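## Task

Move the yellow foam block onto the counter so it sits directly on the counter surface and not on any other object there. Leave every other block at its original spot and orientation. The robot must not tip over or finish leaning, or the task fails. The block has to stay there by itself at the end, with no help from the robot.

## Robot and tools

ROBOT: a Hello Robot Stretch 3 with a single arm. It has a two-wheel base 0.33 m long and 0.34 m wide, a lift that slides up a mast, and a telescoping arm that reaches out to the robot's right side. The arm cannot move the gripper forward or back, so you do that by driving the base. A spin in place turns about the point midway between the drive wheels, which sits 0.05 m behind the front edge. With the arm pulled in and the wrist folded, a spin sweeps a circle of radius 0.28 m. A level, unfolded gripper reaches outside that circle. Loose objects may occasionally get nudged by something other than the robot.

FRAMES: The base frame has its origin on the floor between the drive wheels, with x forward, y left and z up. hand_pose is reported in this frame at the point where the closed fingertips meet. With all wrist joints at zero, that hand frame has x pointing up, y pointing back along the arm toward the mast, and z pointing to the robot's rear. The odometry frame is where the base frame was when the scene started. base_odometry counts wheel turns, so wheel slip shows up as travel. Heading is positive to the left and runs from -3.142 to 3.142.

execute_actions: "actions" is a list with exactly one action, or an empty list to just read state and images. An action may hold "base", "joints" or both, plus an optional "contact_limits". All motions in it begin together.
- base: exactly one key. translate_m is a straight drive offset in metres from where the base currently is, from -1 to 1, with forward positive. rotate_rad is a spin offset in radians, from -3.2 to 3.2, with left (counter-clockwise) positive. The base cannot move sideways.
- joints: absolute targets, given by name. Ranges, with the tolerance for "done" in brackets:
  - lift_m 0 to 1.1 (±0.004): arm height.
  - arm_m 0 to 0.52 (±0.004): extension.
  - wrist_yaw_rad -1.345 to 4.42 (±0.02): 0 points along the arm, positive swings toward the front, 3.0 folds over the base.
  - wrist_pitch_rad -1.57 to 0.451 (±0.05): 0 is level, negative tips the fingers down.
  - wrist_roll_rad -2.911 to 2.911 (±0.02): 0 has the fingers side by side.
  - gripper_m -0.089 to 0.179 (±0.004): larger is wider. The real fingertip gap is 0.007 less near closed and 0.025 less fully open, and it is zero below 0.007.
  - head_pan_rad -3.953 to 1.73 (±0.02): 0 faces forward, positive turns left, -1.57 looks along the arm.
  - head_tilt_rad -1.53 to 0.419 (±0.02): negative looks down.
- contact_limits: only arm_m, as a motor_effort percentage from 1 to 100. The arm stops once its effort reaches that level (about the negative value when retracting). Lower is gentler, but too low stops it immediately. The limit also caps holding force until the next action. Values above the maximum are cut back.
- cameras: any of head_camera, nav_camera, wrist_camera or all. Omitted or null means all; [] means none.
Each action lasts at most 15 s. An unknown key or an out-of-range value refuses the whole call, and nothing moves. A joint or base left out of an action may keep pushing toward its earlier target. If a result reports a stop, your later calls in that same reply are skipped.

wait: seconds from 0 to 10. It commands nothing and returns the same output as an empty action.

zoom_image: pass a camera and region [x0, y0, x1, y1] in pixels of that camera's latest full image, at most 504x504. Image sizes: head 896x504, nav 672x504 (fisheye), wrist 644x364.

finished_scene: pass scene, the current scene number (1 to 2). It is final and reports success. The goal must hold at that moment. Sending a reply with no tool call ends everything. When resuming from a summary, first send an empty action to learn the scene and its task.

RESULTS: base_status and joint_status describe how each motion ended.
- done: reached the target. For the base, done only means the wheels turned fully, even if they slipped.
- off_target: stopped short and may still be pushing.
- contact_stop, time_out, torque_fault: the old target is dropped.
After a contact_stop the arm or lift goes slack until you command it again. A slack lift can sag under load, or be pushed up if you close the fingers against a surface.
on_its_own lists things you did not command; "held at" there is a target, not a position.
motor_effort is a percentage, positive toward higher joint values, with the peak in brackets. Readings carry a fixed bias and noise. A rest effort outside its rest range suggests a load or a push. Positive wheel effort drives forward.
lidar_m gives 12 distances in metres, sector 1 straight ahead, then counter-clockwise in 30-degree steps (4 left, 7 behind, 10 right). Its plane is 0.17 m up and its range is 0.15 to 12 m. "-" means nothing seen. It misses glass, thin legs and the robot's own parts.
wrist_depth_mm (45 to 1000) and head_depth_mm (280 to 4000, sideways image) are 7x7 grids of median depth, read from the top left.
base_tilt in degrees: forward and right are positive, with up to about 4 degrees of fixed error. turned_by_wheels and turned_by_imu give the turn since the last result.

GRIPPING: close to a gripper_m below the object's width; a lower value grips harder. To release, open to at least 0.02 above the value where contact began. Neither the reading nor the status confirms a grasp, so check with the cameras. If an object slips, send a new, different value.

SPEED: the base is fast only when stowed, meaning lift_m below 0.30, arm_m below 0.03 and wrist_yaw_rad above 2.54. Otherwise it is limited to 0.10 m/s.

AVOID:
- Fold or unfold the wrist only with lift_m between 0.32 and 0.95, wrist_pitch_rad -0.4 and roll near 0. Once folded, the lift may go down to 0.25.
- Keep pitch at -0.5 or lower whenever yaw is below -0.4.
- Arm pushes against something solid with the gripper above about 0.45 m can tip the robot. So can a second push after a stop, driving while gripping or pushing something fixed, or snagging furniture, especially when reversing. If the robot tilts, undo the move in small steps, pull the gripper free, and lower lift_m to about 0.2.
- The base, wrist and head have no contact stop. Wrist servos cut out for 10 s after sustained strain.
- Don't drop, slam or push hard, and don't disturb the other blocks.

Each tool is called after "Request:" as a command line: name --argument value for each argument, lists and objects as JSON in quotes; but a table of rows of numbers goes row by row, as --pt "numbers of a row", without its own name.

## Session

Request:
execute_actions --actions '[]'

Scene clock: 0.00 s.
base_odometry: x=+0.000 y=+0.000 heading=+0.000 (m, m, rad; odometry frame)
turned_by_wheels: +0.000 (rad since the last result)
turned_by_imu: +0.000 (rad since the last result)
base_tilt: forward=-0.9 right=+1.7 (deg)
lidar_m: 1.91 2.12 1.90 0.95 1.00 1.54 1.69 1.61 1.69 2.26 1.42 1.43
head_depth_mm: 2051 2890 2985 2909 2157 1829 1815 / 2028 2751 2782 2753 2185 2062 2046 / 2036 2536 2569 2584 2504 2394 2289 / 2040 2442 2452 2411 2424 2422 2374 / 2026 2290 2286 2277 2287 2295 2281 / 2021 2155 2191 2152 2186 2170 2147 / 2017 2065 2046 2061 2068 2043 2038
base_status: not commanded
joint_positions: lift_m=+0.328 arm_m=+0.001 wrist_yaw_rad=+2.818 wrist_pitch_rad=-0.421 wrist_roll_rad=+0.019 gripper_m=+0.037 head_pan_rad=+0.002 head_tilt_rad=-0.006
joint_status: not commanded
motor_effort: left_wheel=-1 right_wheel=+0 lift_m=+33 arm_m=+0 wrist_yaw_rad=+0 wrist_pitch_rad=+7 wrist_roll_rad=+0 gripper_m=+0 head_pan_rad=+0 head_tilt_rad=+2 (%)
hand_pose: x=+0.0500 y=+0.0665 z=+0.3396 quat_wxyz=(+0.258, +0.712, +0.032, +0.652) (m; base frame)
wrist_depth_mm: - - - - - - - / - - - - - - - / - - - - - - - / - 874 865 870 851 863 843 / - 686 726 680 687 683 675 / 556 586 574 573 586 557 557 / 490 - - 483 479 480 477
pictures: head_camera (sideways: a quarter turn clockwise sets it upright), nav_camera (sideways: a quarter turn counterclockwise sets it upright), wrist_camera
Images, in order (width x height): head_camera 896x504, nav_camera 672x504, wrist_camera 644x364.

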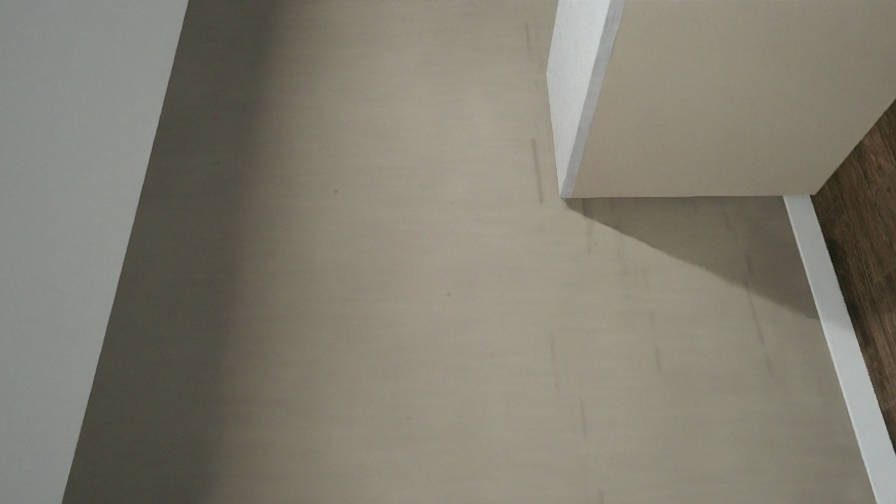

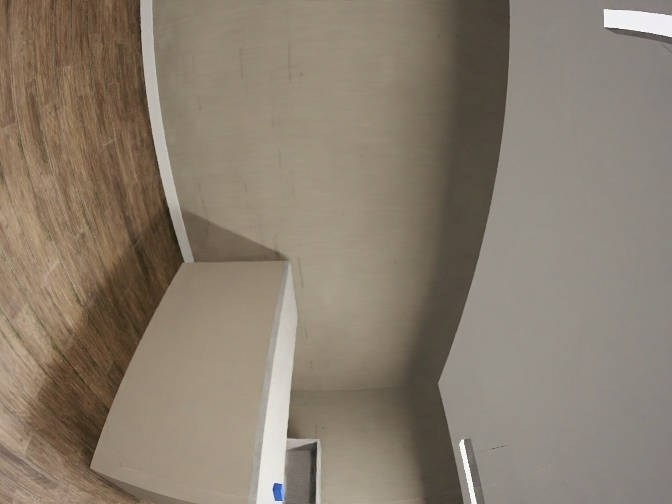

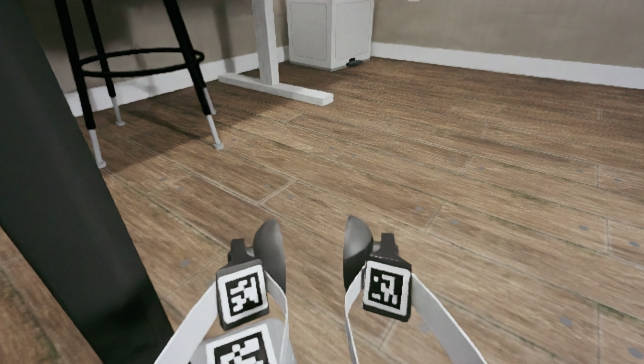

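Request:
execute_actions --actions '[{"base":{"rotate_rad":-1.07},"joints":{"lift_m":0.285,"head_pan_rad":0.2,"head_tilt_rad":-0.7}}]' --cameras '["head_camera","nav_camera"]'

Request:
execute_actions --actions '[{"base":{"translate_m":1.0}}]' --cameras '["head_camera","nav_camera"]'

Scene clock: 9.90 s.
base_odometry: x=+0.000 y=+0.000 heading=-1.070 (m, m, rad; odometry frame)
turned_by_wheels: -1.070 (rad since the last result)
turned_by_imu: -1.070 (rad since the last result)
base_tilt: forward=-1.0 right=+1.7 (deg)
lidar_m: 1.42 1.43 1.88 2.12 1.89 0.95 1.00 1.54 1.71 1.61 1.67 2.22
head_depth_mm: 2788 3133 2570 1999 1634 1390 1205 / 2867 3087 2618 2035 1657 1405 1209 / 2870 3176 2633 2051 1641 1411 1220 / 2808 1548 1707 1876 1682 1406 1229 / 2795 1375 1565 1830 1676 1405 1223 / 2899 1413 1611 1884 1695 1430 1225 / 2741 1434 1656 1900 1699 1412 1241
base_status: done
joint_positions: lift_m=+0.285 arm_m=+0.001 wrist_yaw_rad=+2.818 wrist_pitch_rad=-0.421 wrist_roll_rad=+0.019 gripper_m=+0.037 head_pan_rad=+0.193 head_tilt_rad=-0.692
joint_status: all done
motor_effort: left_wheel=+2(9) right_wheel=-2(6) lift_m=+29(30) arm_m=+0(1) wrist_yaw_rad=+0(0) wrist_pitch_rad=+7(7) wrist_roll_rad=+0(0) gripper_m=+0(0) head_pan_rad=+2(16) head_tilt_rad=-4(47) (%)
hand_pose: x=+0.0499 y=+0.0664 z=+0.2970 quat_wxyz=(+0.258, +0.712, +0.033, +0.652) (m; base frame)
wrist_depth_mm: - - - - - - - / - - - - - - - / - - - - - - - / - 796 782 798 790 789 772 / - 622 653 626 626 622 618 / 505 526 537 508 529 512 511 / 441 - - 439 433 437 434
pictures: head_camera (sideways: a quarter turn clockwise sets it upright), nav_camera (sideways: a quarter turn counterclockwise sets it upright)
Images, in order (width x height): head_camera 896x504, nav_camera 672x504.

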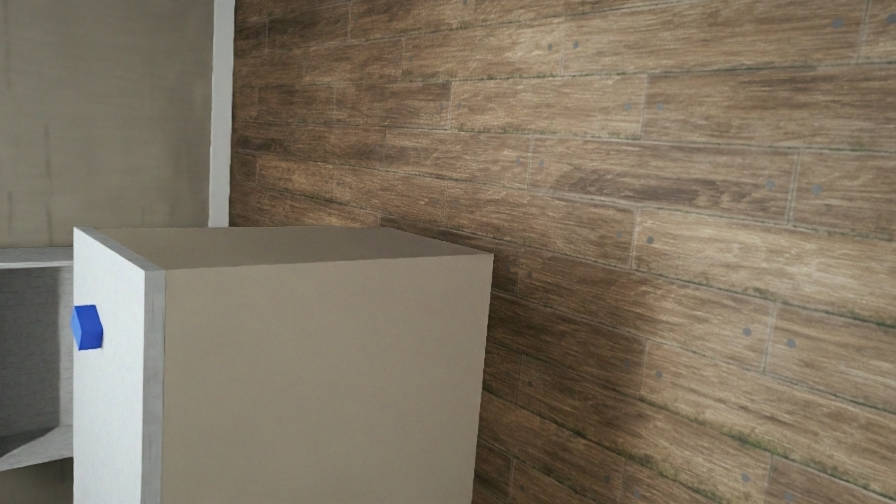

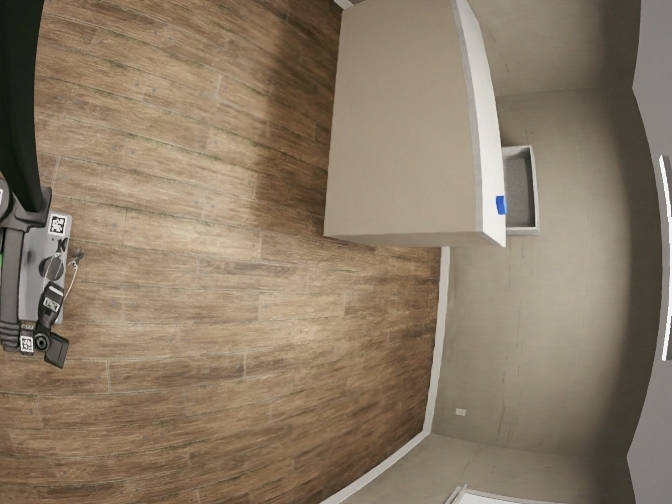

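Scene clock: 15.00 s.
base_odometry: x=+0.480 y=-0.877 heading=-1.070 (m, m, rad; odometry frame)
turned_by_wheels: +0.000 (rad since the last result)
turned_by_imu: +0.006 (rad since the last result)
base_tilt: forward=-1.1 right=+1.7 (deg)
lidar_m: 2.25 0.51 0.53 1.31 2.22 1.88 1.89 2.33 1.67 1.59 1.63 2.18
head_depth_mm: 1915 2157 2344 2010 1644 1402 1207 / 1966 2186 2416 2034 1657 1412 1215 / 1975 2202 2429 2050 1663 1408 1218 / 2020 2268 2475 2053 1664 1408 1211 / 1966 2156 2304 1874 1341 1345 1224 / 2032 2206 867 891 933 982 1041 / 2055 2281 799 693 719 778 973
base_status: done
joint_positions: lift_m=+0.285 arm_m=+0.001 wrist_yaw_rad=+2.818 wrist_pitch_rad=-0.422 wrist_roll_rad=+0.019 gripper_m=+0.037 head_pan_rad=+0.193 head_tilt_rad=-0.692
joint_status: not commanded
motor_effort: left_wheel=+1(10) right_wheel=-2(4) lift_m=+29(29) arm_m=+0(0) wrist_yaw_rad=+0(0) wrist_pitch_rad=+7(7) wrist_roll_rad=+0(0) gripper_m=+0(0) head_pan_rad=+2(2) head_tilt_rad=-5(4) (%)
hand_pose: x=+0.0499 y=+0.0664 z=+0.2969 quat_wxyz=(+0.258, +0.712, +0.033, +0.652) (m; base frame)
wrist_depth_mm: - - - 849 530 487 582 / - - - 920 563 548 660 / - - - 920 595 614 800 / - 791 791 775 664 706 759 / - 632 644 621 623 617 614 / 501 529 539 510 531 517 510 / 442 - - 438 438 435 433
pictures: head_camera (sideways: a quarter turn clockwise sets it upright), nav_camera (sideways: a quarter turn counterclockwise sets it upright)
Images, in order (width x height): head_camera 896x504, nav_camera 672x504.

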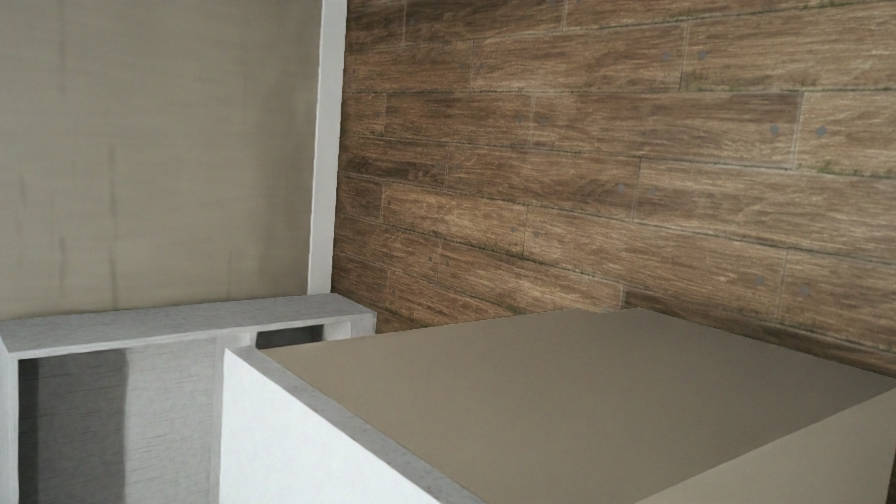

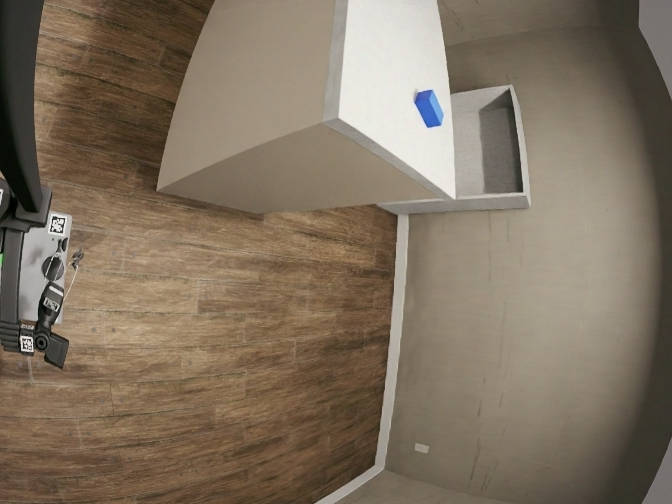

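Request:
execute_actions --actions '[{"base":{"translate_m":1.0},"joints":{"head_pan_rad":1.3,"head_tilt_rad":-0.85}}]' --cameras '["head_camera","nav_camera"]'

Scene clock: 23.27 s.
base_odometry: x=+0.961 y=-1.754 heading=-1.070 (m, m, rad; odometry frame)
turned_by_wheels: +0.000 (rad since the last result)
turned_by_imu: +0.005 (rad since the last result)
base_tilt: forward=-0.9 right=+1.6 (deg)
lidar_m: 1.26 1.12 1.65 0.37 0.38 0.50 2.98 2.29 1.63 1.56 1.60 1.32
head_depth_mm: 2093 1808 1897 1713 1466 1289 1144 / 2233 2450 2071 1718 1479 1289 1145 / 2190 2433 2065 1733 1491 1304 1158 / 2105 2360 2133 1752 1497 1298 1158 / 2043 2356 2115 1719 1510 1286 1139 / 1987 2276 2109 1646 620 747 957 / 1867 845 624 517 538 671 -
base_status: done
joint_positions: lift_m=+0.285 arm_m=+0.001 wrist_yaw_rad=+2.818 wrist_pitch_rad=-0.422 wrist_roll_rad=+0.019 gripper_m=+0.037 head_pan_rad=+1.293 head_tilt_rad=-0.840
joint_status: all done
motor_effort: left_wheel=+0(8) right_wheel=-1(3) lift_m=+29(29) arm_m=+0(0) wrist_yaw_rad=+1(1) wrist_pitch_rad=+7(7) wrist_roll_rad=+0(0) gripper_m=+0(1) head_pan_rad=+3(35) head_tilt_rad=-7(24) (%)
hand_pose: x=+0.0499 y=+0.0664 z=+0.2969 quat_wxyz=(+0.258, +0.712, +0.033, +0.652) (m; base frame)
wrist_depth_mm: 302 517 - - - - 988 / 326 364 - - - - - / - 380 - - - - - / - 412 783 792 770 771 769 / - 553 661 623 617 620 617 / 423 503 537 517 523 511 511 / 442 - - 440 440 435 433
pictures: head_camera (sideways: a quarter turn clockwise sets it upright), nav_camera (sideways: a quarter turn counterclockwise sets it upright)
Images, in order (width x height): head_camera 896x504, nav_camera 672x504.

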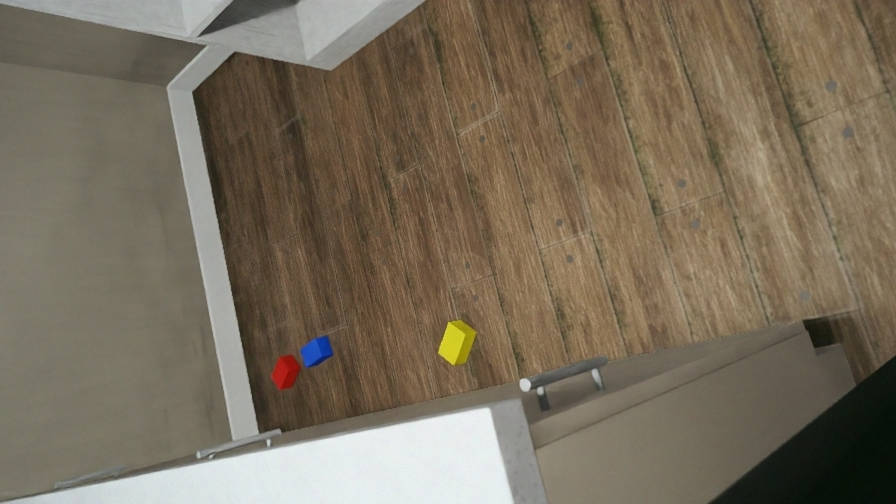

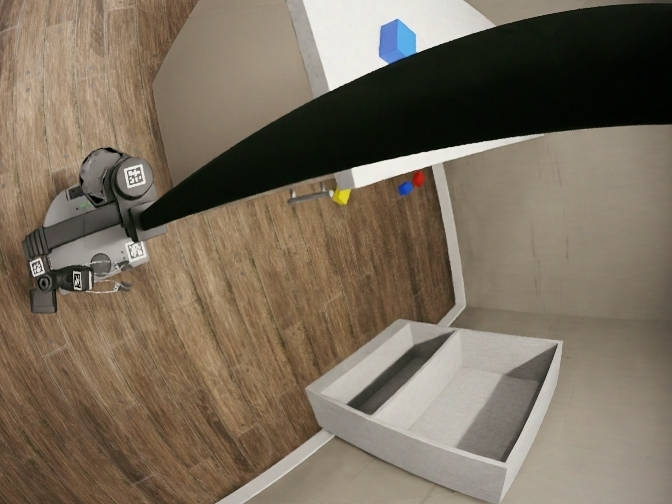

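Request:
zoom_image --camera "head_camera" --region '[380, 290, 540, 410]'

Region (380, 290, 540, 410) of head_camera's 896x504 image, scaled by 3.150, with more detail than that image has; it fills the top 378 rows of this view, and the rest is white.

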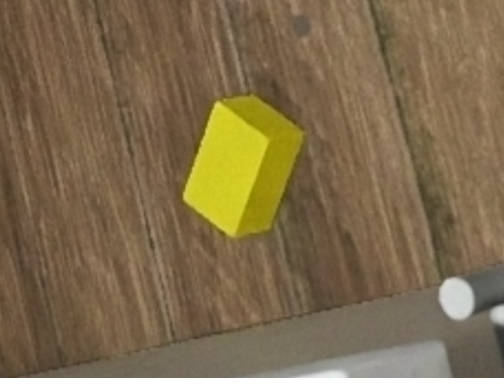

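Request:
execute_actions --actions '[{"base":{"translate_m":0.2}}]' --cameras '[]'

Request:
execute_actions --actions '[{"base":{"rotate_rad":-1.92},"joints":{"head_pan_rad":-2.9,"head_tilt_rad":-0.95,"wrist_pitch_rad":-0.4,"wrist_roll_rad":0}}]' --cameras '["head_camera","nav_camera"]'

Scene clock: 49.87 s.
base_odometry: x=+1.057 y=-1.930 heading=-1.070 (m, m, rad; odometry frame)
turned_by_wheels: +0.000 (rad since the last result)
turned_by_imu: +0.001 (rad since the last result)
base_tilt: forward=-1.0 right=+1.7 (deg)
lidar_m: 1.06 0.97 1.37 1.05 0.45 0.51 3.22 2.28 1.62 1.55 1.56 1.11
head_depth_mm: 1461 1590 1749 1618 1478 1288 1153 / 2118 1659 1879 1716 1462 1292 1155 / 2189 2450 2076 1749 1488 1294 1159 / 2132 2374 2096 1747 1488 1305 1163 / 2054 2344 2125 1746 1496 1308 1162 / 2007 2263 2147 1768 1501 1317 1205 / 1962 2212 2135 1725 1449 1259 -
base_status: done
joint_positions: lift_m=+0.285 arm_m=+0.001 wrist_yaw_rad=+2.818 wrist_pitch_rad=-0.422 wrist_roll_rad=+0.019 gripper_m=+0.037 head_pan_rad=+1.293 head_tilt_rad=-0.840
joint_status: not commanded
motor_effort: left_wheel=+0(7) right_wheel=-1(4) lift_m=+29(29) arm_m=+0(0) wrist_yaw_rad=+1(1) wrist_pitch_rad=+8(7) wrist_roll_rad=+0(0) gripper_m=+0(0) head_pan_rad=+2(2) head_tilt_rad=-6(6) (%)
hand_pose: x=+0.0499 y=+0.0663 z=+0.2969 quat_wxyz=(+0.258, +0.712, +0.033, +0.652) (m; base frame)
wrist_depth_mm: 802 - - - - 876 868 / 805 - - - - 991 906 / - - - - - - 909 / - 797 801 792 774 777 771 / - 628 660 621 623 612 616 / 494 529 539 518 528 511 509 / 444 - - 438 437 436 436
pictures: none
No camera images: the call's "cameras" was empty. Leave "cameras" out to get every camera's image.

Scene clock: 52.33 s.
base_odometry: x=+1.057 y=-1.930 heading=-2.990 (m, m, rad; odometry frame)
turned_by_wheels: -1.920 (rad since the last result)
turned_by_imu: -1.917 (rad since the last result)
base_tilt: forward=-1.0 right=+1.5 (deg)
lidar_m: 1.56 1.55 1.32 1.07 1.06 0.97 1.60 0.59 0.44 0.63 3.68 1.93
head_depth_mm: 2196 2173 1826 1580 1392 1235 - / 2161 2203 1819 1590 1390 1269 - / 2144 2176 1871 1591 1395 1248 - / 2104 2219 1863 1601 1408 1249 - / 2095 2217 1876 1626 1416 1264 1183 / 1956 1800 1536 1357 1219 1215 1151 / 1104 991 925 847 811 1037 1148
base_status: done
joint_positions: lift_m=+0.285 arm_m=+0.001 wrist_yaw_rad=+2.818 wrist_pitch_rad=-0.420 wrist_roll_rad=+0.008 gripper_m=+0.037 head_pan_rad=-2.893 head_tilt_rad=-0.939
joint_status: all done
motor_effort: left_wheel=+1(10) right_wheel=-2(8) lift_m=+29(29) arm_m=+0(0) wrist_yaw_rad=-1(0) wrist_pitch_rad=+10(10) wrist_roll_rad=-2(3) gripper_m=+0(0) head_pan_rad=-3(35) head_tilt_rad=-7(21) (%)
hand_pose: x=+0.0500 y=+0.0666 z=+0.2974 quat_wxyz=(+0.257, +0.708, +0.033, +0.656) (m; base frame)
wrist_depth_mm: 810 930 - - - - - / 893 982 - - - - - / - 999 - - - - - / - 786 792 791 800 787 785 / - 632 655 624 622 621 630 / 499 525 533 517 537 520 516 / 439 - - 441 437 441 440
pictures: head_camera (sideways: a quarter turn clockwise sets it upright), nav_camera (sideways: a quarter turn counterclockwise sets it upright)
Images, in order (width x height): head_camera 896x504, nav_camera 672x504.

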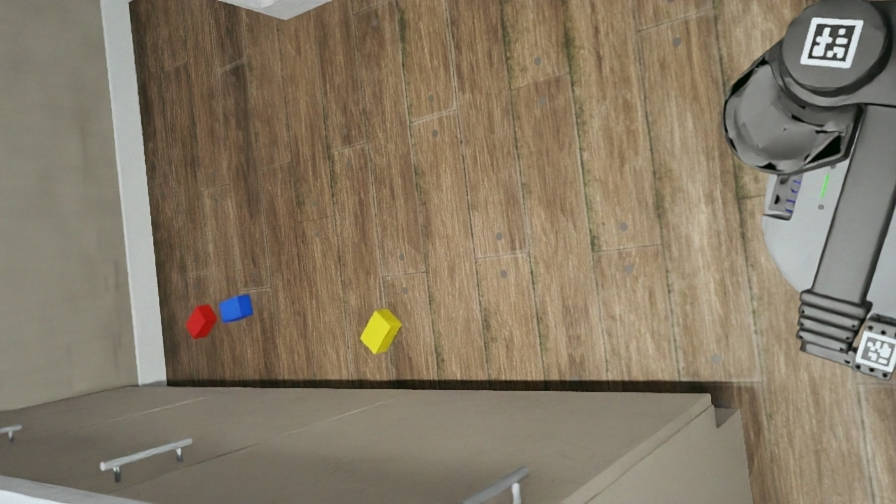

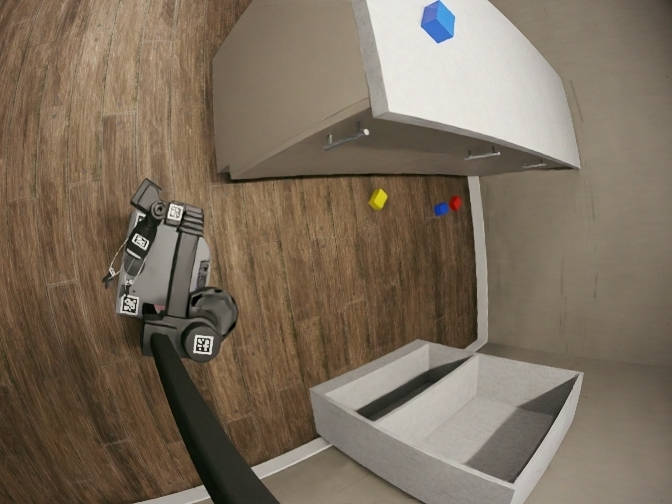

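Request:
execute_actions --actions '[{"base":{"translate_m":-1.0},"joints":{"head_pan_rad":-1.7,"head_tilt_rad":-1.15,"lift_m":0.296}}]' --cameras '["head_camera","nav_camera"]'

Scene clock: 61.87 s.
base_odometry: x=+2.045 y=-1.778 heading=-2.989 (m, m, rad; odometry frame)
turned_by_wheels: +0.000 (rad since the last result)
turned_by_imu: -0.007 (rad since the last result)
base_tilt: forward=-1.1 right=+1.6 (deg)
lidar_m: 2.50 1.76 0.45 0.46 0.63 0.62 1.17 1.28 0.75 0.60 0.60 0.66
head_depth_mm: 856 1086 1491 1411 1276 1202 - / 791 993 1332 1407 1292 - - / 741 906 1184 1414 1299 - - / 693 837 1064 1411 1316 1199 1127 / 652 780 976 1380 1313 1210 1126 / 592 731 900 1171 1304 1218 1140 / 577 678 832 1060 1333 1221 1134
base_status: done
joint_positions: lift_m=+0.296 arm_m=+0.001 wrist_yaw_rad=+2.818 wrist_pitch_rad=-0.419 wrist_roll_rad=+0.007 gripper_m=+0.037 head_pan_rad=-1.706 head_tilt_rad=-1.136
joint_status: all done
motor_effort: left_wheel=+1(5) right_wheel=-3(8) lift_m=+37(38) arm_m=-1(1) wrist_yaw_rad=+0(0) wrist_pitch_rad=+10(10) wrist_roll_rad=-2(2) gripper_m=+0(0) head_pan_rad=+2(35) head_tilt_rad=-8(27) (%)
hand_pose: x=+0.0501 y=+0.0667 z=+0.3084 quat_wxyz=(+0.257, +0.708, +0.033, +0.657) (m; base frame)
wrist_depth_mm: 497 567 518 943 - - - / 533 598 580 - - - - / - 636 679 - - - - / - 617 622 818 805 818 806 / - 498 536 639 635 638 638 / 398 498 533 527 549 527 529 / 406 - - 451 450 451 454
pictures: head_camera (sideways: a quarter turn clockwise sets it upright), nav_camera (sideways: a quarter turn counterclockwise sets it upright)
Images, in order (width x height): head_camera 896x504, nav_camera 672x504.

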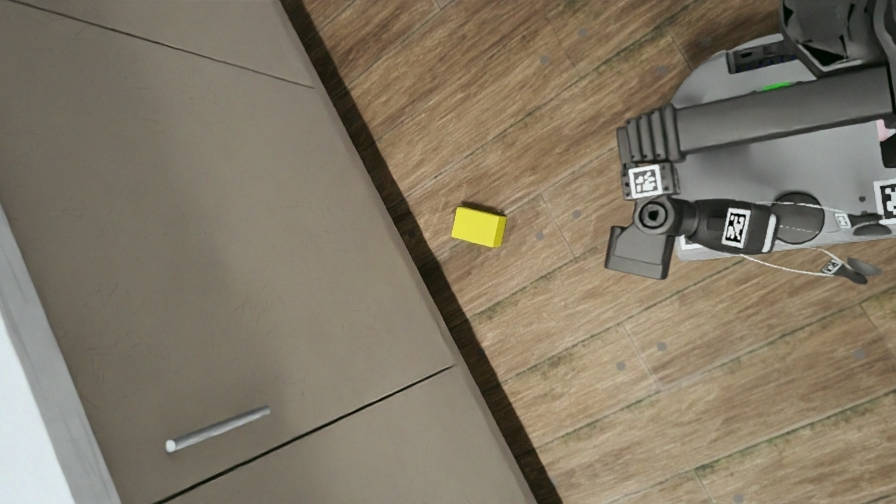

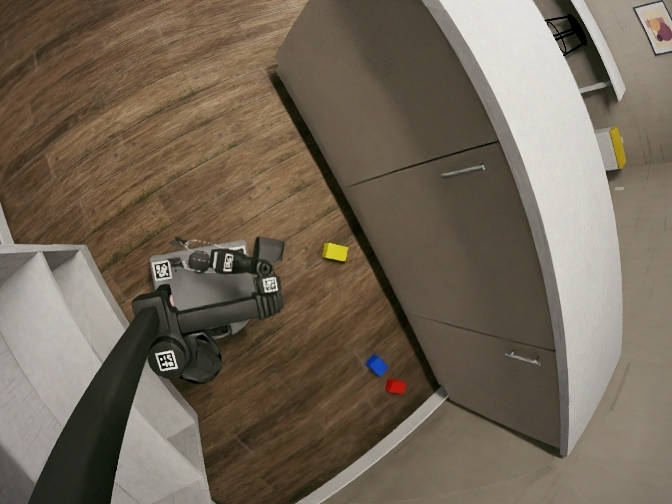

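Request:
execute_actions --actions '[{"base":{"translate_m":-0.012},"joints":{"lift_m":0.325,"wrist_yaw_rad":-0.37,"arm_m":0.1,"head_pan_rad":-1.6}}]' --cameras '[]'

Request:
execute_actions --actions '[{"joints":{"wrist_pitch_rad":-1.0,"gripper_m":0.13,"arm_m":0.29,"lift_m":0.19}}]' --cameras '["head_camera","wrist_camera"]'

Scene clock: 73.17 s.
base_odometry: x=+2.057 y=-1.776 heading=-2.989 (m, m, rad; odometry frame)
turned_by_wheels: +0.000 (rad since the last result)
turned_by_imu: -0.001 (rad since the last result)
base_tilt: forward=-1.0 right=+1.5 (deg)
lidar_m: 2.51 1.75 0.46 0.48 0.63 0.61 1.16 1.27 0.76 0.61 0.60 0.66
head_depth_mm: 780 980 1337 1400 1282 1191 - / 738 909 1207 1398 1304 - - / 699 853 1112 1434 - 1239 - / 663 807 1027 1396 1303 1223 1122 / 633 765 961 1367 1305 1206 1128 / 582 716 896 1185 1322 1219 1137 / 574 688 839 1090 1316 1220 1133
base_status: done
joint_positions: lift_m=+0.325 arm_m=+0.100 wrist_yaw_rad=-0.368 wrist_pitch_rad=-0.418 wrist_roll_rad=+0.005 gripper_m=+0.037 head_pan_rad=-1.606 head_tilt_rad=-1.136
joint_status: all done
motor_effort: left_wheel=+1(10) right_wheel=-2(8) lift_m=+38(39) arm_m=+4(4) wrist_yaw_rad=-2(3) wrist_pitch_rad=+9(9) wrist_roll_rad=-2(2) gripper_m=+0(0) head_pan_rad=+2(11) head_tilt_rad=-8(8) (%)
hand_pose: x=-0.1023 y=-0.4539 z=+0.3375 quat_wxyz=(+0.651, +0.017, -0.708, -0.271) (m; base frame)
wrist_depth_mm: 224 258 316 403 560 858 792 / 235 270 335 438 617 938 825 / 246 289 358 474 730 - 872 / 260 306 387 543 826 821 850 / 275 327 407 659 685 658 683 / 288 352 498 568 587 563 571 / 306 441 470 482 483 484 486
pictures: none
No camera images: the call's "cameras" was empty. Leave "cameras" out to get every camera's image.

Scene clock: 75.80 s.
base_odometry: x=+2.057 y=-1.776 heading=-2.989 (m, m, rad; odometry frame)
turned_by_wheels: +0.000 (rad since the last result)
turned_by_imu: +0.000 (rad since the last result)
base_tilt: forward=-1.0 right=+1.6 (deg)
lidar_m: 2.51 1.74 0.46 0.48 0.63 0.61 1.16 1.27 0.76 0.61 0.60 0.66
head_depth_mm: 778 981 1330 1382 1280 1204 - / 733 919 1215 1413 1296 - - / 697 858 1118 1444 1288 - - / 662 810 1027 1401 1304 1215 1122 / 634 762 959 1370 1310 1208 1125 / 583 718 890 1176 1321 1215 1130 / 575 691 842 1085 1312 1222 1133
base_status: not commanded
joint_positions: lift_m=+0.190 arm_m=+0.290 wrist_yaw_rad=-0.370 wrist_pitch_rad=-1.005 wrist_roll_rad=+0.005 gripper_m=+0.130 head_pan_rad=-1.606 head_tilt_rad=-1.136
joint_status: all done
motor_effort: left_wheel=+1(1) right_wheel=-2(2) lift_m=+29(32) arm_m=+3(8) wrist_yaw_rad=-1(2) wrist_pitch_rad=+3(8) wrist_roll_rad=-2(2) gripper_m=+1(96) head_pan_rad=+3(3) head_tilt_rad=-9(9) (%)
hand_pose: x=-0.0639 y=-0.5436 z=+0.0996 quat_wxyz=(+0.545, +0.220, -0.673, -0.450) (m; base frame)
wrist_depth_mm: 127 146 259 349 376 381 386 / 187 228 297 341 344 350 354 / 212 260 308 316 317 321 323 / 238 280 288 290 294 294 300 / 260 268 262 229 273 275 279 / 247 - 248 212 256 262 260 / 235 232 233 232 240 239 246
pictures: head_camera (sideways: a quarter turn clockwise sets it upright), wrist_camera
Images, in order (width x height): head_camera 896x504, wrist_camera 644x364.

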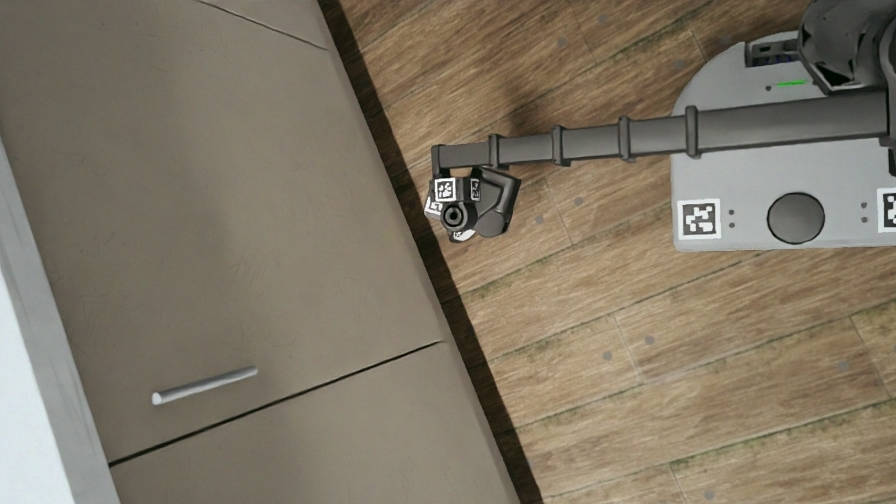

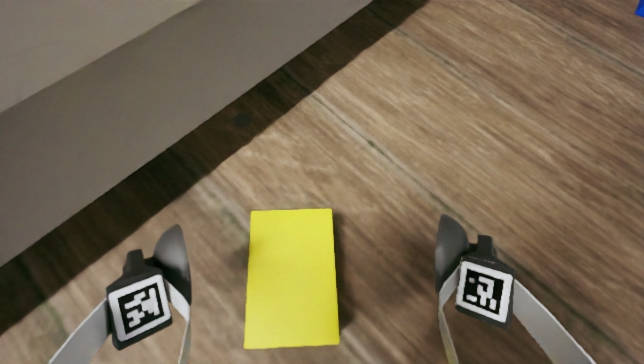

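Request:
execute_actions --actions '[{"base":{"translate_m":0.013},"joints":{"lift_m":0.116,"arm_m":0.293,"gripper_m":0.12}}]' --cameras '["wrist_camera"]'

Scene clock: 80.17 s.
base_odometry: x=+2.044 y=-1.778 heading=-2.989 (m, m, rad; odometry frame)
turned_by_wheels: +0.000 (rad since the last result)
turned_by_imu: +0.000 (rad since the last result)
base_tilt: forward=-1.0 right=+1.6 (deg)
lidar_m: 2.51 1.76 0.45 0.46 0.63 0.62 1.17 1.28 0.75 0.60 0.60 0.65
head_depth_mm: 771 971 1312 1396 1284 1193 - / 730 907 1195 1398 1290 1221 - / 692 852 1109 1435 1284 - - / 657 799 1016 1381 1299 1217 1124 / 604 758 951 1370 1318 1209 1130 / 582 713 895 1165 1318 1212 1133 / 574 683 840 1081 1328 1221 1137
base_status: done
joint_positions: lift_m=+0.116 arm_m=+0.293 wrist_yaw_rad=-0.370 wrist_pitch_rad=-1.005 wrist_roll_rad=+0.005 gripper_m=+0.120 head_pan_rad=-1.606 head_tilt_rad=-1.136
joint_status: all done
motor_effort: left_wheel=+1(5) right_wheel=-2(3) lift_m=+29(29) arm_m=+3(6) wrist_yaw_rad=-1(0) wrist_pitch_rad=+3(3) wrist_roll_rad=-2(1) gripper_m=+0(54) head_pan_rad=+1(2) head_tilt_rad=-8(8) (%)
hand_pose: x=-0.0639 y=-0.5466 z=+0.0256 quat_wxyz=(+0.545, +0.220, -0.673, -0.450) (m; base frame)
wrist_depth_mm: 169 196 247 267 270 275 277 / 183 220 241 243 247 250 252 / 205 220 222 225 227 230 233 / 203 205 204 159 211 213 215 / 190 191 189 148 197 199 200 / 177 181 178 139 181 187 187 / 169 166 166 132 173 172 175
pictures: wrist_camera
Images, in order (width x height): wrist_camera 644x364.

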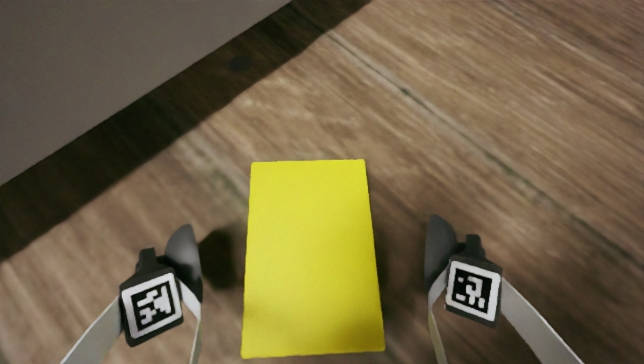

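Request:
execute_actions --actions '[{"joints":{"gripper_m":0.022}}]' --cameras '["wrist_camera"]'

Scene clock: 83.27 s.
base_odometry: x=+2.044 y=-1.778 heading=-2.989 (m, m, rad; odometry frame)
turned_by_wheels: +0.000 (rad since the last result)
turned_by_imu: +0.000 (rad since the last result)
base_tilt: forward=-1.0 right=+1.4 (deg)
lidar_m: 2.49 1.76 0.45 0.46 0.63 0.62 1.17 1.28 0.75 0.60 0.60 0.65
head_depth_mm: 770 973 1320 1398 1289 1198 - / 729 904 1202 1404 1278 1220 - / 691 850 1102 1439 1283 - - / 658 800 1022 1389 1306 1215 1130 / 605 757 948 1372 1301 1212 1121 / 580 711 896 1165 1316 1210 1130 / 575 679 833 1077 1319 1219 1134
base_status: not commanded
joint_positions: lift_m=+0.116 arm_m=+0.293 wrist_yaw_rad=-0.370 wrist_pitch_rad=-1.006 wrist_roll_rad=+0.005 gripper_m=+0.023 head_pan_rad=-1.606 head_tilt_rad=-1.136
joint_status: all done
motor_effort: left_wheel=+1(1) right_wheel=-2(2) lift_m=+29(29) arm_m=+4(4) wrist_yaw_rad=+0(1) wrist_pitch_rad=+3(3) wrist_roll_rad=-2(2) gripper_m=-18(99) head_pan_rad=+2(2) head_tilt_rad=-8(8) (%)
hand_pose: x=-0.0638 y=-0.5465 z=+0.0256 quat_wxyz=(+0.545, +0.220, -0.673, -0.450) (m; base frame)
wrist_depth_mm: 169 198 247 268 270 273 277 / 183 220 240 245 247 249 252 / 204 221 224 224 227 229 232 / 203 205 204 155 211 213 215 / 190 191 189 145 196 198 200 / 178 179 137 135 - 185 186 / 168 169 167 128 171 174 175
pictures: wrist_camera
Images, in order (width x height): wrist_camera 644x364.

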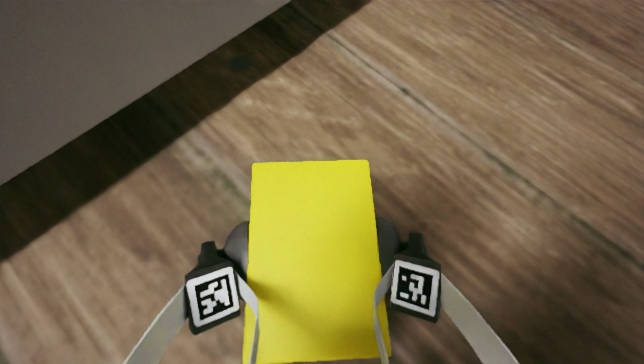

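Request:
execute_actions --actions '[{"joints":{"lift_m":1.06,"arm_m":0.24,"wrist_yaw_rad":0.0,"head_tilt_rad":-0.6}}]'

Scene clock: 98.57 s.
base_odometry: x=+2.044 y=-1.778 heading=-2.989 (m, m, rad; odometry frame)
turned_by_wheels: +0.000 (rad since the last result)
turned_by_imu: -0.002 (rad since the last result)
base_tilt: forward=-1.1 right=+1.5 (deg)
lidar_m: 2.50 1.76 0.45 0.46 0.63 0.62 1.17 1.28 0.75 0.60 0.60 0.65
head_depth_mm: - 1831 906 862 1019 1216 1256 / - - 899 814 941 1132 1262 / - - - 533 884 1043 1235 / 3060 3475 965 724 836 974 1203 / 3652 3662 945 714 781 909 1081 / 3684 3848 954 690 743 854 995 / 3487 3794 959 695 705 805 936
base_status: not commanded
joint_positions: lift_m=+1.060 arm_m=+0.240 wrist_yaw_rad=-0.001 wrist_pitch_rad=-1.007 wrist_roll_rad=+0.005 gripper_m=+0.023 head_pan_rad=-1.606 head_tilt_rad=-0.606
joint_status: all done
motor_effort: left_wheel=+1(1) right_wheel=-2(2) lift_m=+38(39) arm_m=-3(3) wrist_yaw_rad=+2(6) wrist_pitch_rad=+4(4) wrist_roll_rad=-1(1) gripper_m=-18(20) head_pan_rad=+2(1) head_tilt_rad=+3(38) (%)
hand_pose: x=-0.0218 y=-0.5019 z=+0.9691 quat_wxyz=(+0.618, +0.340, -0.621, -0.343) (m; base frame)
wrist_depth_mm: 304 306 313 315 318 326 368 / 279 282 283 288 300 444 647 / 257 259 266 305 468 701 - / 239 252 339 155 745 - - / 310 369 407 145 - - - / 402 548 137 135 - - - / 606 990 - 127 - - -
pictures: head_camera (sideways: a quarter turn clockwise sets it upright), nav_camera (sideways: a quarter turn counterclockwise sets it upright), wrist_camera
Images, in order (width x height): head_camera 896x504, nav_camera 672x504, wrist_camera 644x364.

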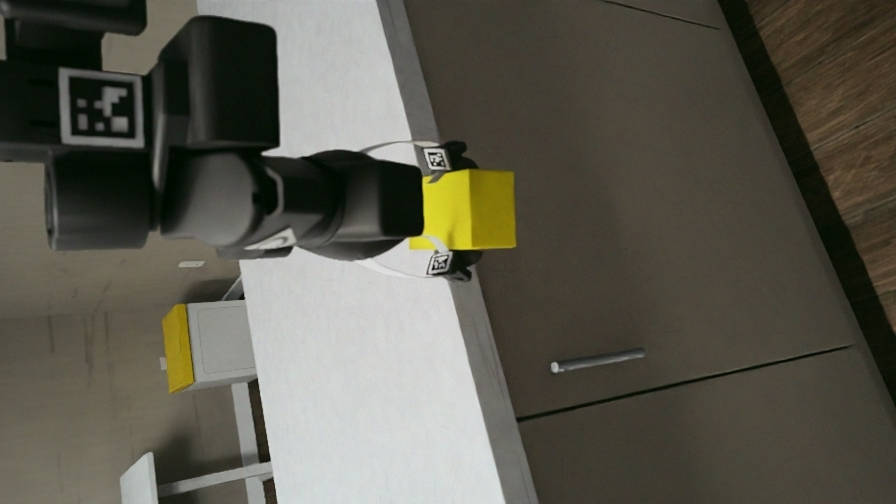

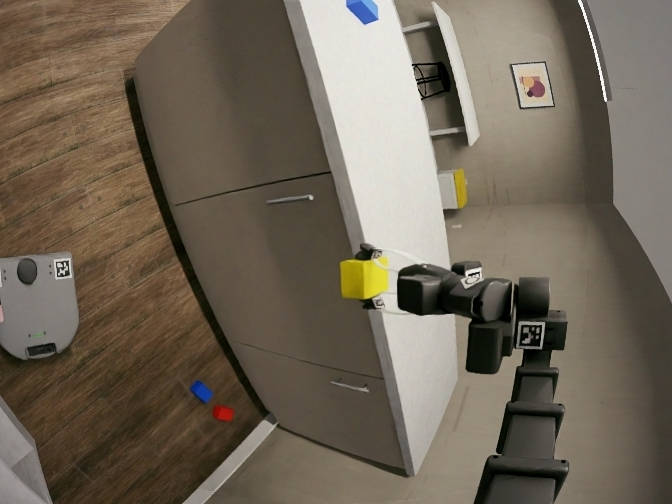

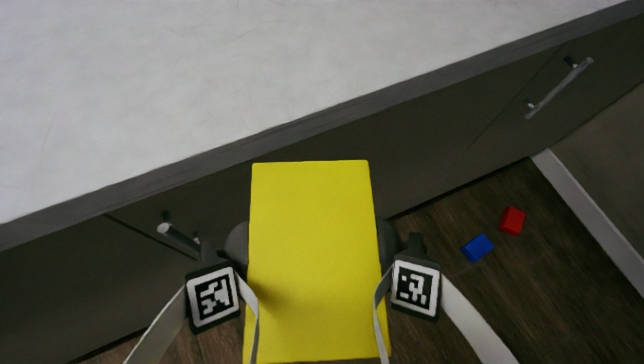

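Same counter height as before. Extend.

Request:
execute_actions --actions '[{"joints":{"arm_m":0.51,"wrist_yaw_rad":0.35,"lift_m":1.048}}]' --cameras '["wrist_camera"]'

Request:
execute_actions --actions '[{"joints":{"lift_m":1.026}}]' --cameras '["head_camera","wrist_camera"]'

Scene clock: 103.87 s.
base_odometry: x=+2.044 y=-1.778 heading=-2.989 (m, m, rad; odometry frame)
turned_by_wheels: +0.000 (rad since the last result)
turned_by_imu: -0.001 (rad since the last result)
base_tilt: forward=-1.1 right=+1.7 (deg)
lidar_m: 2.50 1.75 0.45 0.46 0.63 0.62 1.17 1.28 0.75 0.60 0.60 0.65
head_depth_mm: - 1338 914 863 1019 1223 1253 / 2054 2091 922 813 950 1123 1255 / - 2507 930 770 884 1049 1235 / 3127 - 804 741 834 977 1193 / 3720 3737 948 714 780 906 1080 / 3600 3829 949 692 742 855 996 / 3501 3794 960 693 706 806 930
base_status: not commanded
joint_positions: lift_m=+1.048 arm_m=+0.510 wrist_yaw_rad=+0.349 wrist_pitch_rad=-1.007 wrist_roll_rad=+0.005 gripper_m=+0.023 head_pan_rad=-1.606 head_tilt_rad=-0.606
joint_status: all done
motor_effort: left_wheel=+2(1) right_wheel=-2(2) lift_m=+29(31) arm_m=+4(5) wrist_yaw_rad=+0(1) wrist_pitch_rad=+4(4) wrist_roll_rad=-2(2) gripper_m=-18(19) head_pan_rad=+2(2) head_tilt_rad=+3(4) (%)
hand_pose: x=+0.0183 y=-0.7641 z=+0.9574 quat_wxyz=(+0.668, +0.443, -0.552, -0.230) (m; base frame)
wrist_depth_mm: 286 289 292 295 299 303 307 / 264 266 269 270 274 278 279 / 243 244 248 250 252 255 257 / 225 227 227 156 234 235 238 / 211 211 211 144 218 220 221 / 198 199 136 135 - 205 208 / 186 187 186 128 190 194 194
pictures: wrist_camera
Images, in order (width x height): wrist_camera 644x364.

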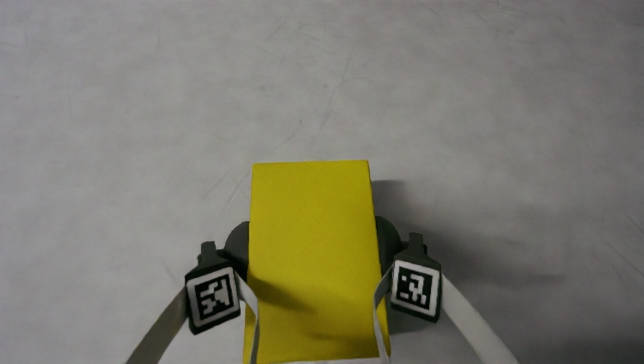

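Scene clock: 104.80 s.
base_odometry: x=+2.044 y=-1.778 heading=-2.989 (m, m, rad; odometry frame)
turned_by_wheels: +0.000 (rad since the last result)
turned_by_imu: +0.000 (rad since the last result)
base_tilt: forward=-1.0 right=+1.6 (deg)
lidar_m: 2.49 1.76 0.45 0.46 0.63 0.62 1.17 1.28 0.75 0.60 0.60 0.66
head_depth_mm: 1751 1233 914 862 1010 1222 1261 / 2027 2104 918 811 951 1134 1260 / 2350 1253 905 770 888 1043 1251 / 3052 3463 780 745 836 975 1200 / 3683 3804 942 716 781 909 1072 / 3649 3786 954 690 741 855 1000 / 3552 3751 961 695 709 804 933
base_status: not commanded
joint_positions: lift_m=+1.026 arm_m=+0.510 wrist_yaw_rad=+0.349 wrist_pitch_rad=-1.007 wrist_roll_rad=+0.005 gripper_m=+0.023 head_pan_rad=-1.606 head_tilt_rad=-0.606
joint_status: all done
motor_effort: left_wheel=+1(1) right_wheel=-2(2) lift_m=+29(27) arm_m=+4(4) wrist_yaw_rad=+1(2) wrist_pitch_rad=+4(4) wrist_roll_rad=-1(2) gripper_m=-19(19) head_pan_rad=+2(2) head_tilt_rad=+4(3) (%)
hand_pose: x=+0.0183 y=-0.7641 z=+0.9354 quat_wxyz=(+0.668, +0.443, -0.552, -0.230) (m; base frame)
wrist_depth_mm: 256 259 263 266 268 271 275 / 237 237 239 243 246 247 251 / 217 219 221 224 226 227 230 / 202 204 203 155 209 211 213 / 188 190 188 145 195 196 198 / 177 178 136 136 - 184 186 / 167 167 167 128 169 173 174
pictures: head_camera (sideways: a quarter turn clockwise sets it upright), wrist_camera
Images, in order (width x height): head_camera 896x504, wrist_camera 644x364.

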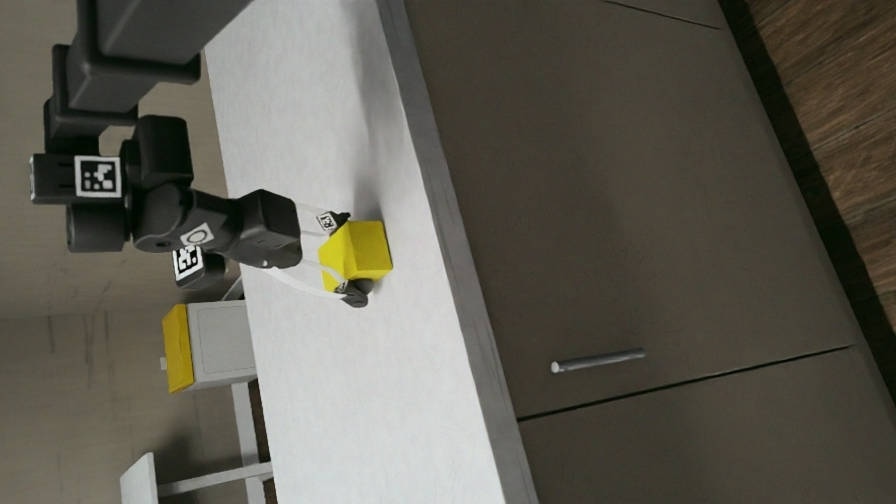

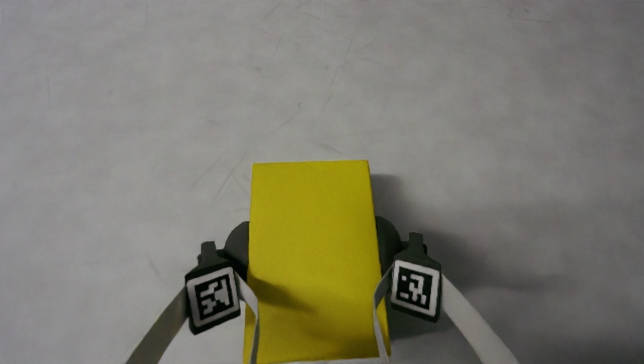

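Request:
execute_actions --actions '[{"joints":{"gripper_m":0.12}}]' --cameras '[]'

Request:
execute_actions --actions '[{"joints":{"lift_m":1.09}}]'

Scene clock: 108.27 s.
base_odometry: x=+2.044 y=-1.778 heading=-2.989 (m, m, rad; odometry frame)
turned_by_wheels: +0.000 (rad since the last result)
turned_by_imu: +0.000 (rad since the last result)
base_tilt: forward=-1.1 right=+1.7 (deg)
lidar_m: 2.50 1.76 0.45 0.46 0.63 0.62 1.16 1.28 0.75 0.60 0.60 0.65
head_depth_mm: 1758 1239 914 868 1012 1224 1249 / 2022 2081 920 814 945 1129 1266 / 2387 1258 904 768 885 1049 1253 / 3143 3430 786 738 834 971 1199 / 3690 3768 974 715 782 906 1077 / 3618 3812 955 693 741 856 1001 / 3510 3760 954 697 706 808 927
base_status: not commanded
joint_positions: lift_m=+1.026 arm_m=+0.510 wrist_yaw_rad=+0.349 wrist_pitch_rad=-1.008 wrist_roll_rad=+0.005 gripper_m=+0.120 head_pan_rad=-1.606 head_tilt_rad=-0.606
joint_status: all done
motor_effort: left_wheel=+1(2) right_wheel=-2(2) lift_m=+30(30) arm_m=+4(3) wrist_yaw_rad=+1(1) wrist_pitch_rad=+4(4) wrist_roll_rad=-1(2) gripper_m=+1(95) head_pan_rad=+2(2) head_tilt_rad=+4(4) (%)
hand_pose: x=+0.0183 y=-0.7641 z=+0.9353 quat_wxyz=(+0.668, +0.443, -0.552, -0.230) (m; base frame)
wrist_depth_mm: 257 258 263 267 269 271 274 / 234 238 241 242 245 247 251 / 217 219 221 224 226 229 230 / 202 204 202 158 208 211 213 / 189 190 189 147 194 198 199 / 177 180 177 138 180 186 185 / 168 166 167 131 171 171 175
pictures: none
No camera images: the call's "cameras" was empty. Leave "cameras" out to get every camera's image.

Scene clock: 109.67 s.
base_odometry: x=+2.044 y=-1.778 heading=-2.989 (m, m, rad; odometry frame)
turned_by_wheels: +0.000 (rad since the last result)
turned_by_imu: +0.000 (rad since the last result)
base_tilt: forward=-1.0 right=+1.5 (deg)
lidar_m: 2.50 1.76 0.45 0.46 0.63 0.62 1.16 1.28 0.75 0.60 0.60 0.65
head_depth_mm: 1786 1781 913 866 1007 1225 1260 / 2056 2137 920 814 942 1128 1262 / - 2533 924 766 888 1052 1241 / 3210 1203 936 738 833 972 1194 / 3706 3761 899 714 779 909 1074 / 3670 3856 955 691 742 859 995 / 3527 3764 961 691 707 807 933
base_status: not commanded
joint_positions: lift_m=+1.090 arm_m=+0.510 wrist_yaw_rad=+0.349 wrist_pitch_rad=-1.008 wrist_roll_rad=+0.005 gripper_m=+0.120 head_pan_rad=-1.606 head_tilt_rad=-0.606
joint_status: all done
motor_effort: left_wheel=+1(1) right_wheel=-2(2) lift_m=+37(38) arm_m=+4(4) wrist_yaw_rad=+1(2) wrist_pitch_rad=+4(4) wrist_roll_rad=-1(2) gripper_m=+1(1) head_pan_rad=+2(2) head_tilt_rad=+3(4) (%)
hand_pose: x=+0.0183 y=-0.7641 z=+0.9990 quat_wxyz=(+0.668, +0.443, -0.552, -0.230) (m; base frame)
wrist_depth_mm: 344 350 350 355 363 364 368 / 315 319 322 325 329 331 335 / 291 294 298 300 304 306 309 / 271 273 276 278 279 283 285 / 253 255 256 213 264 264 265 / 236 240 238 199 244 250 249 / 224 222 226 192 231 229 235
pictures: head_camera (sideways: a quarter turn clockwise sets it upright), nav_camera (sideways: a quarter turn counterclockwise sets it upright), wrist_camera
Images, in order (width x height): head_camera 896x504, nav_camera 672x504, wrist_camera 644x364.

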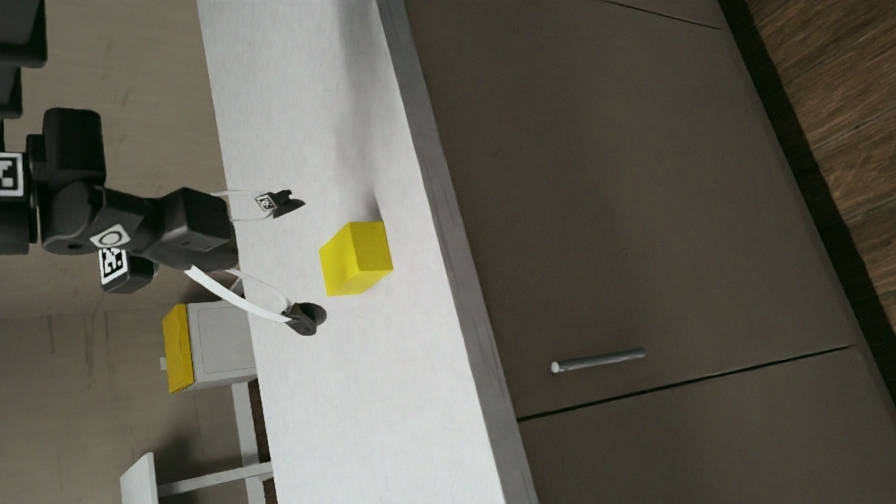

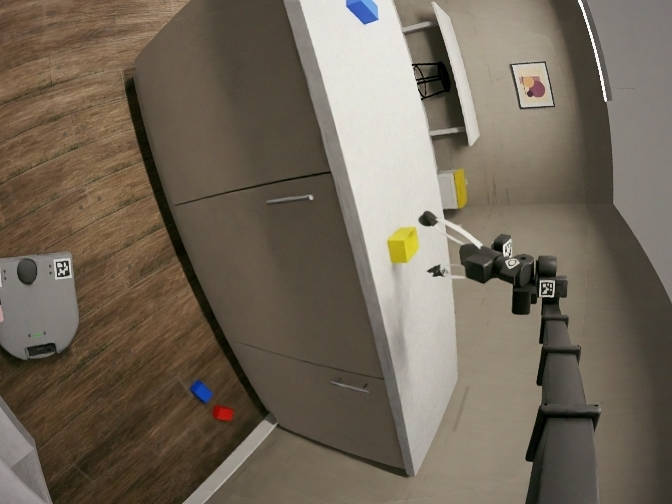

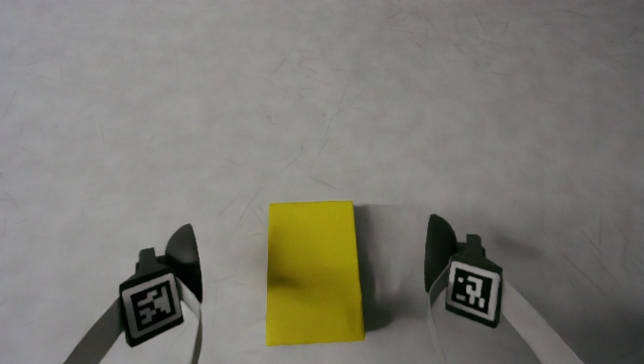

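Request:
finished_scene --scene 2

The scene is finished: the task was done.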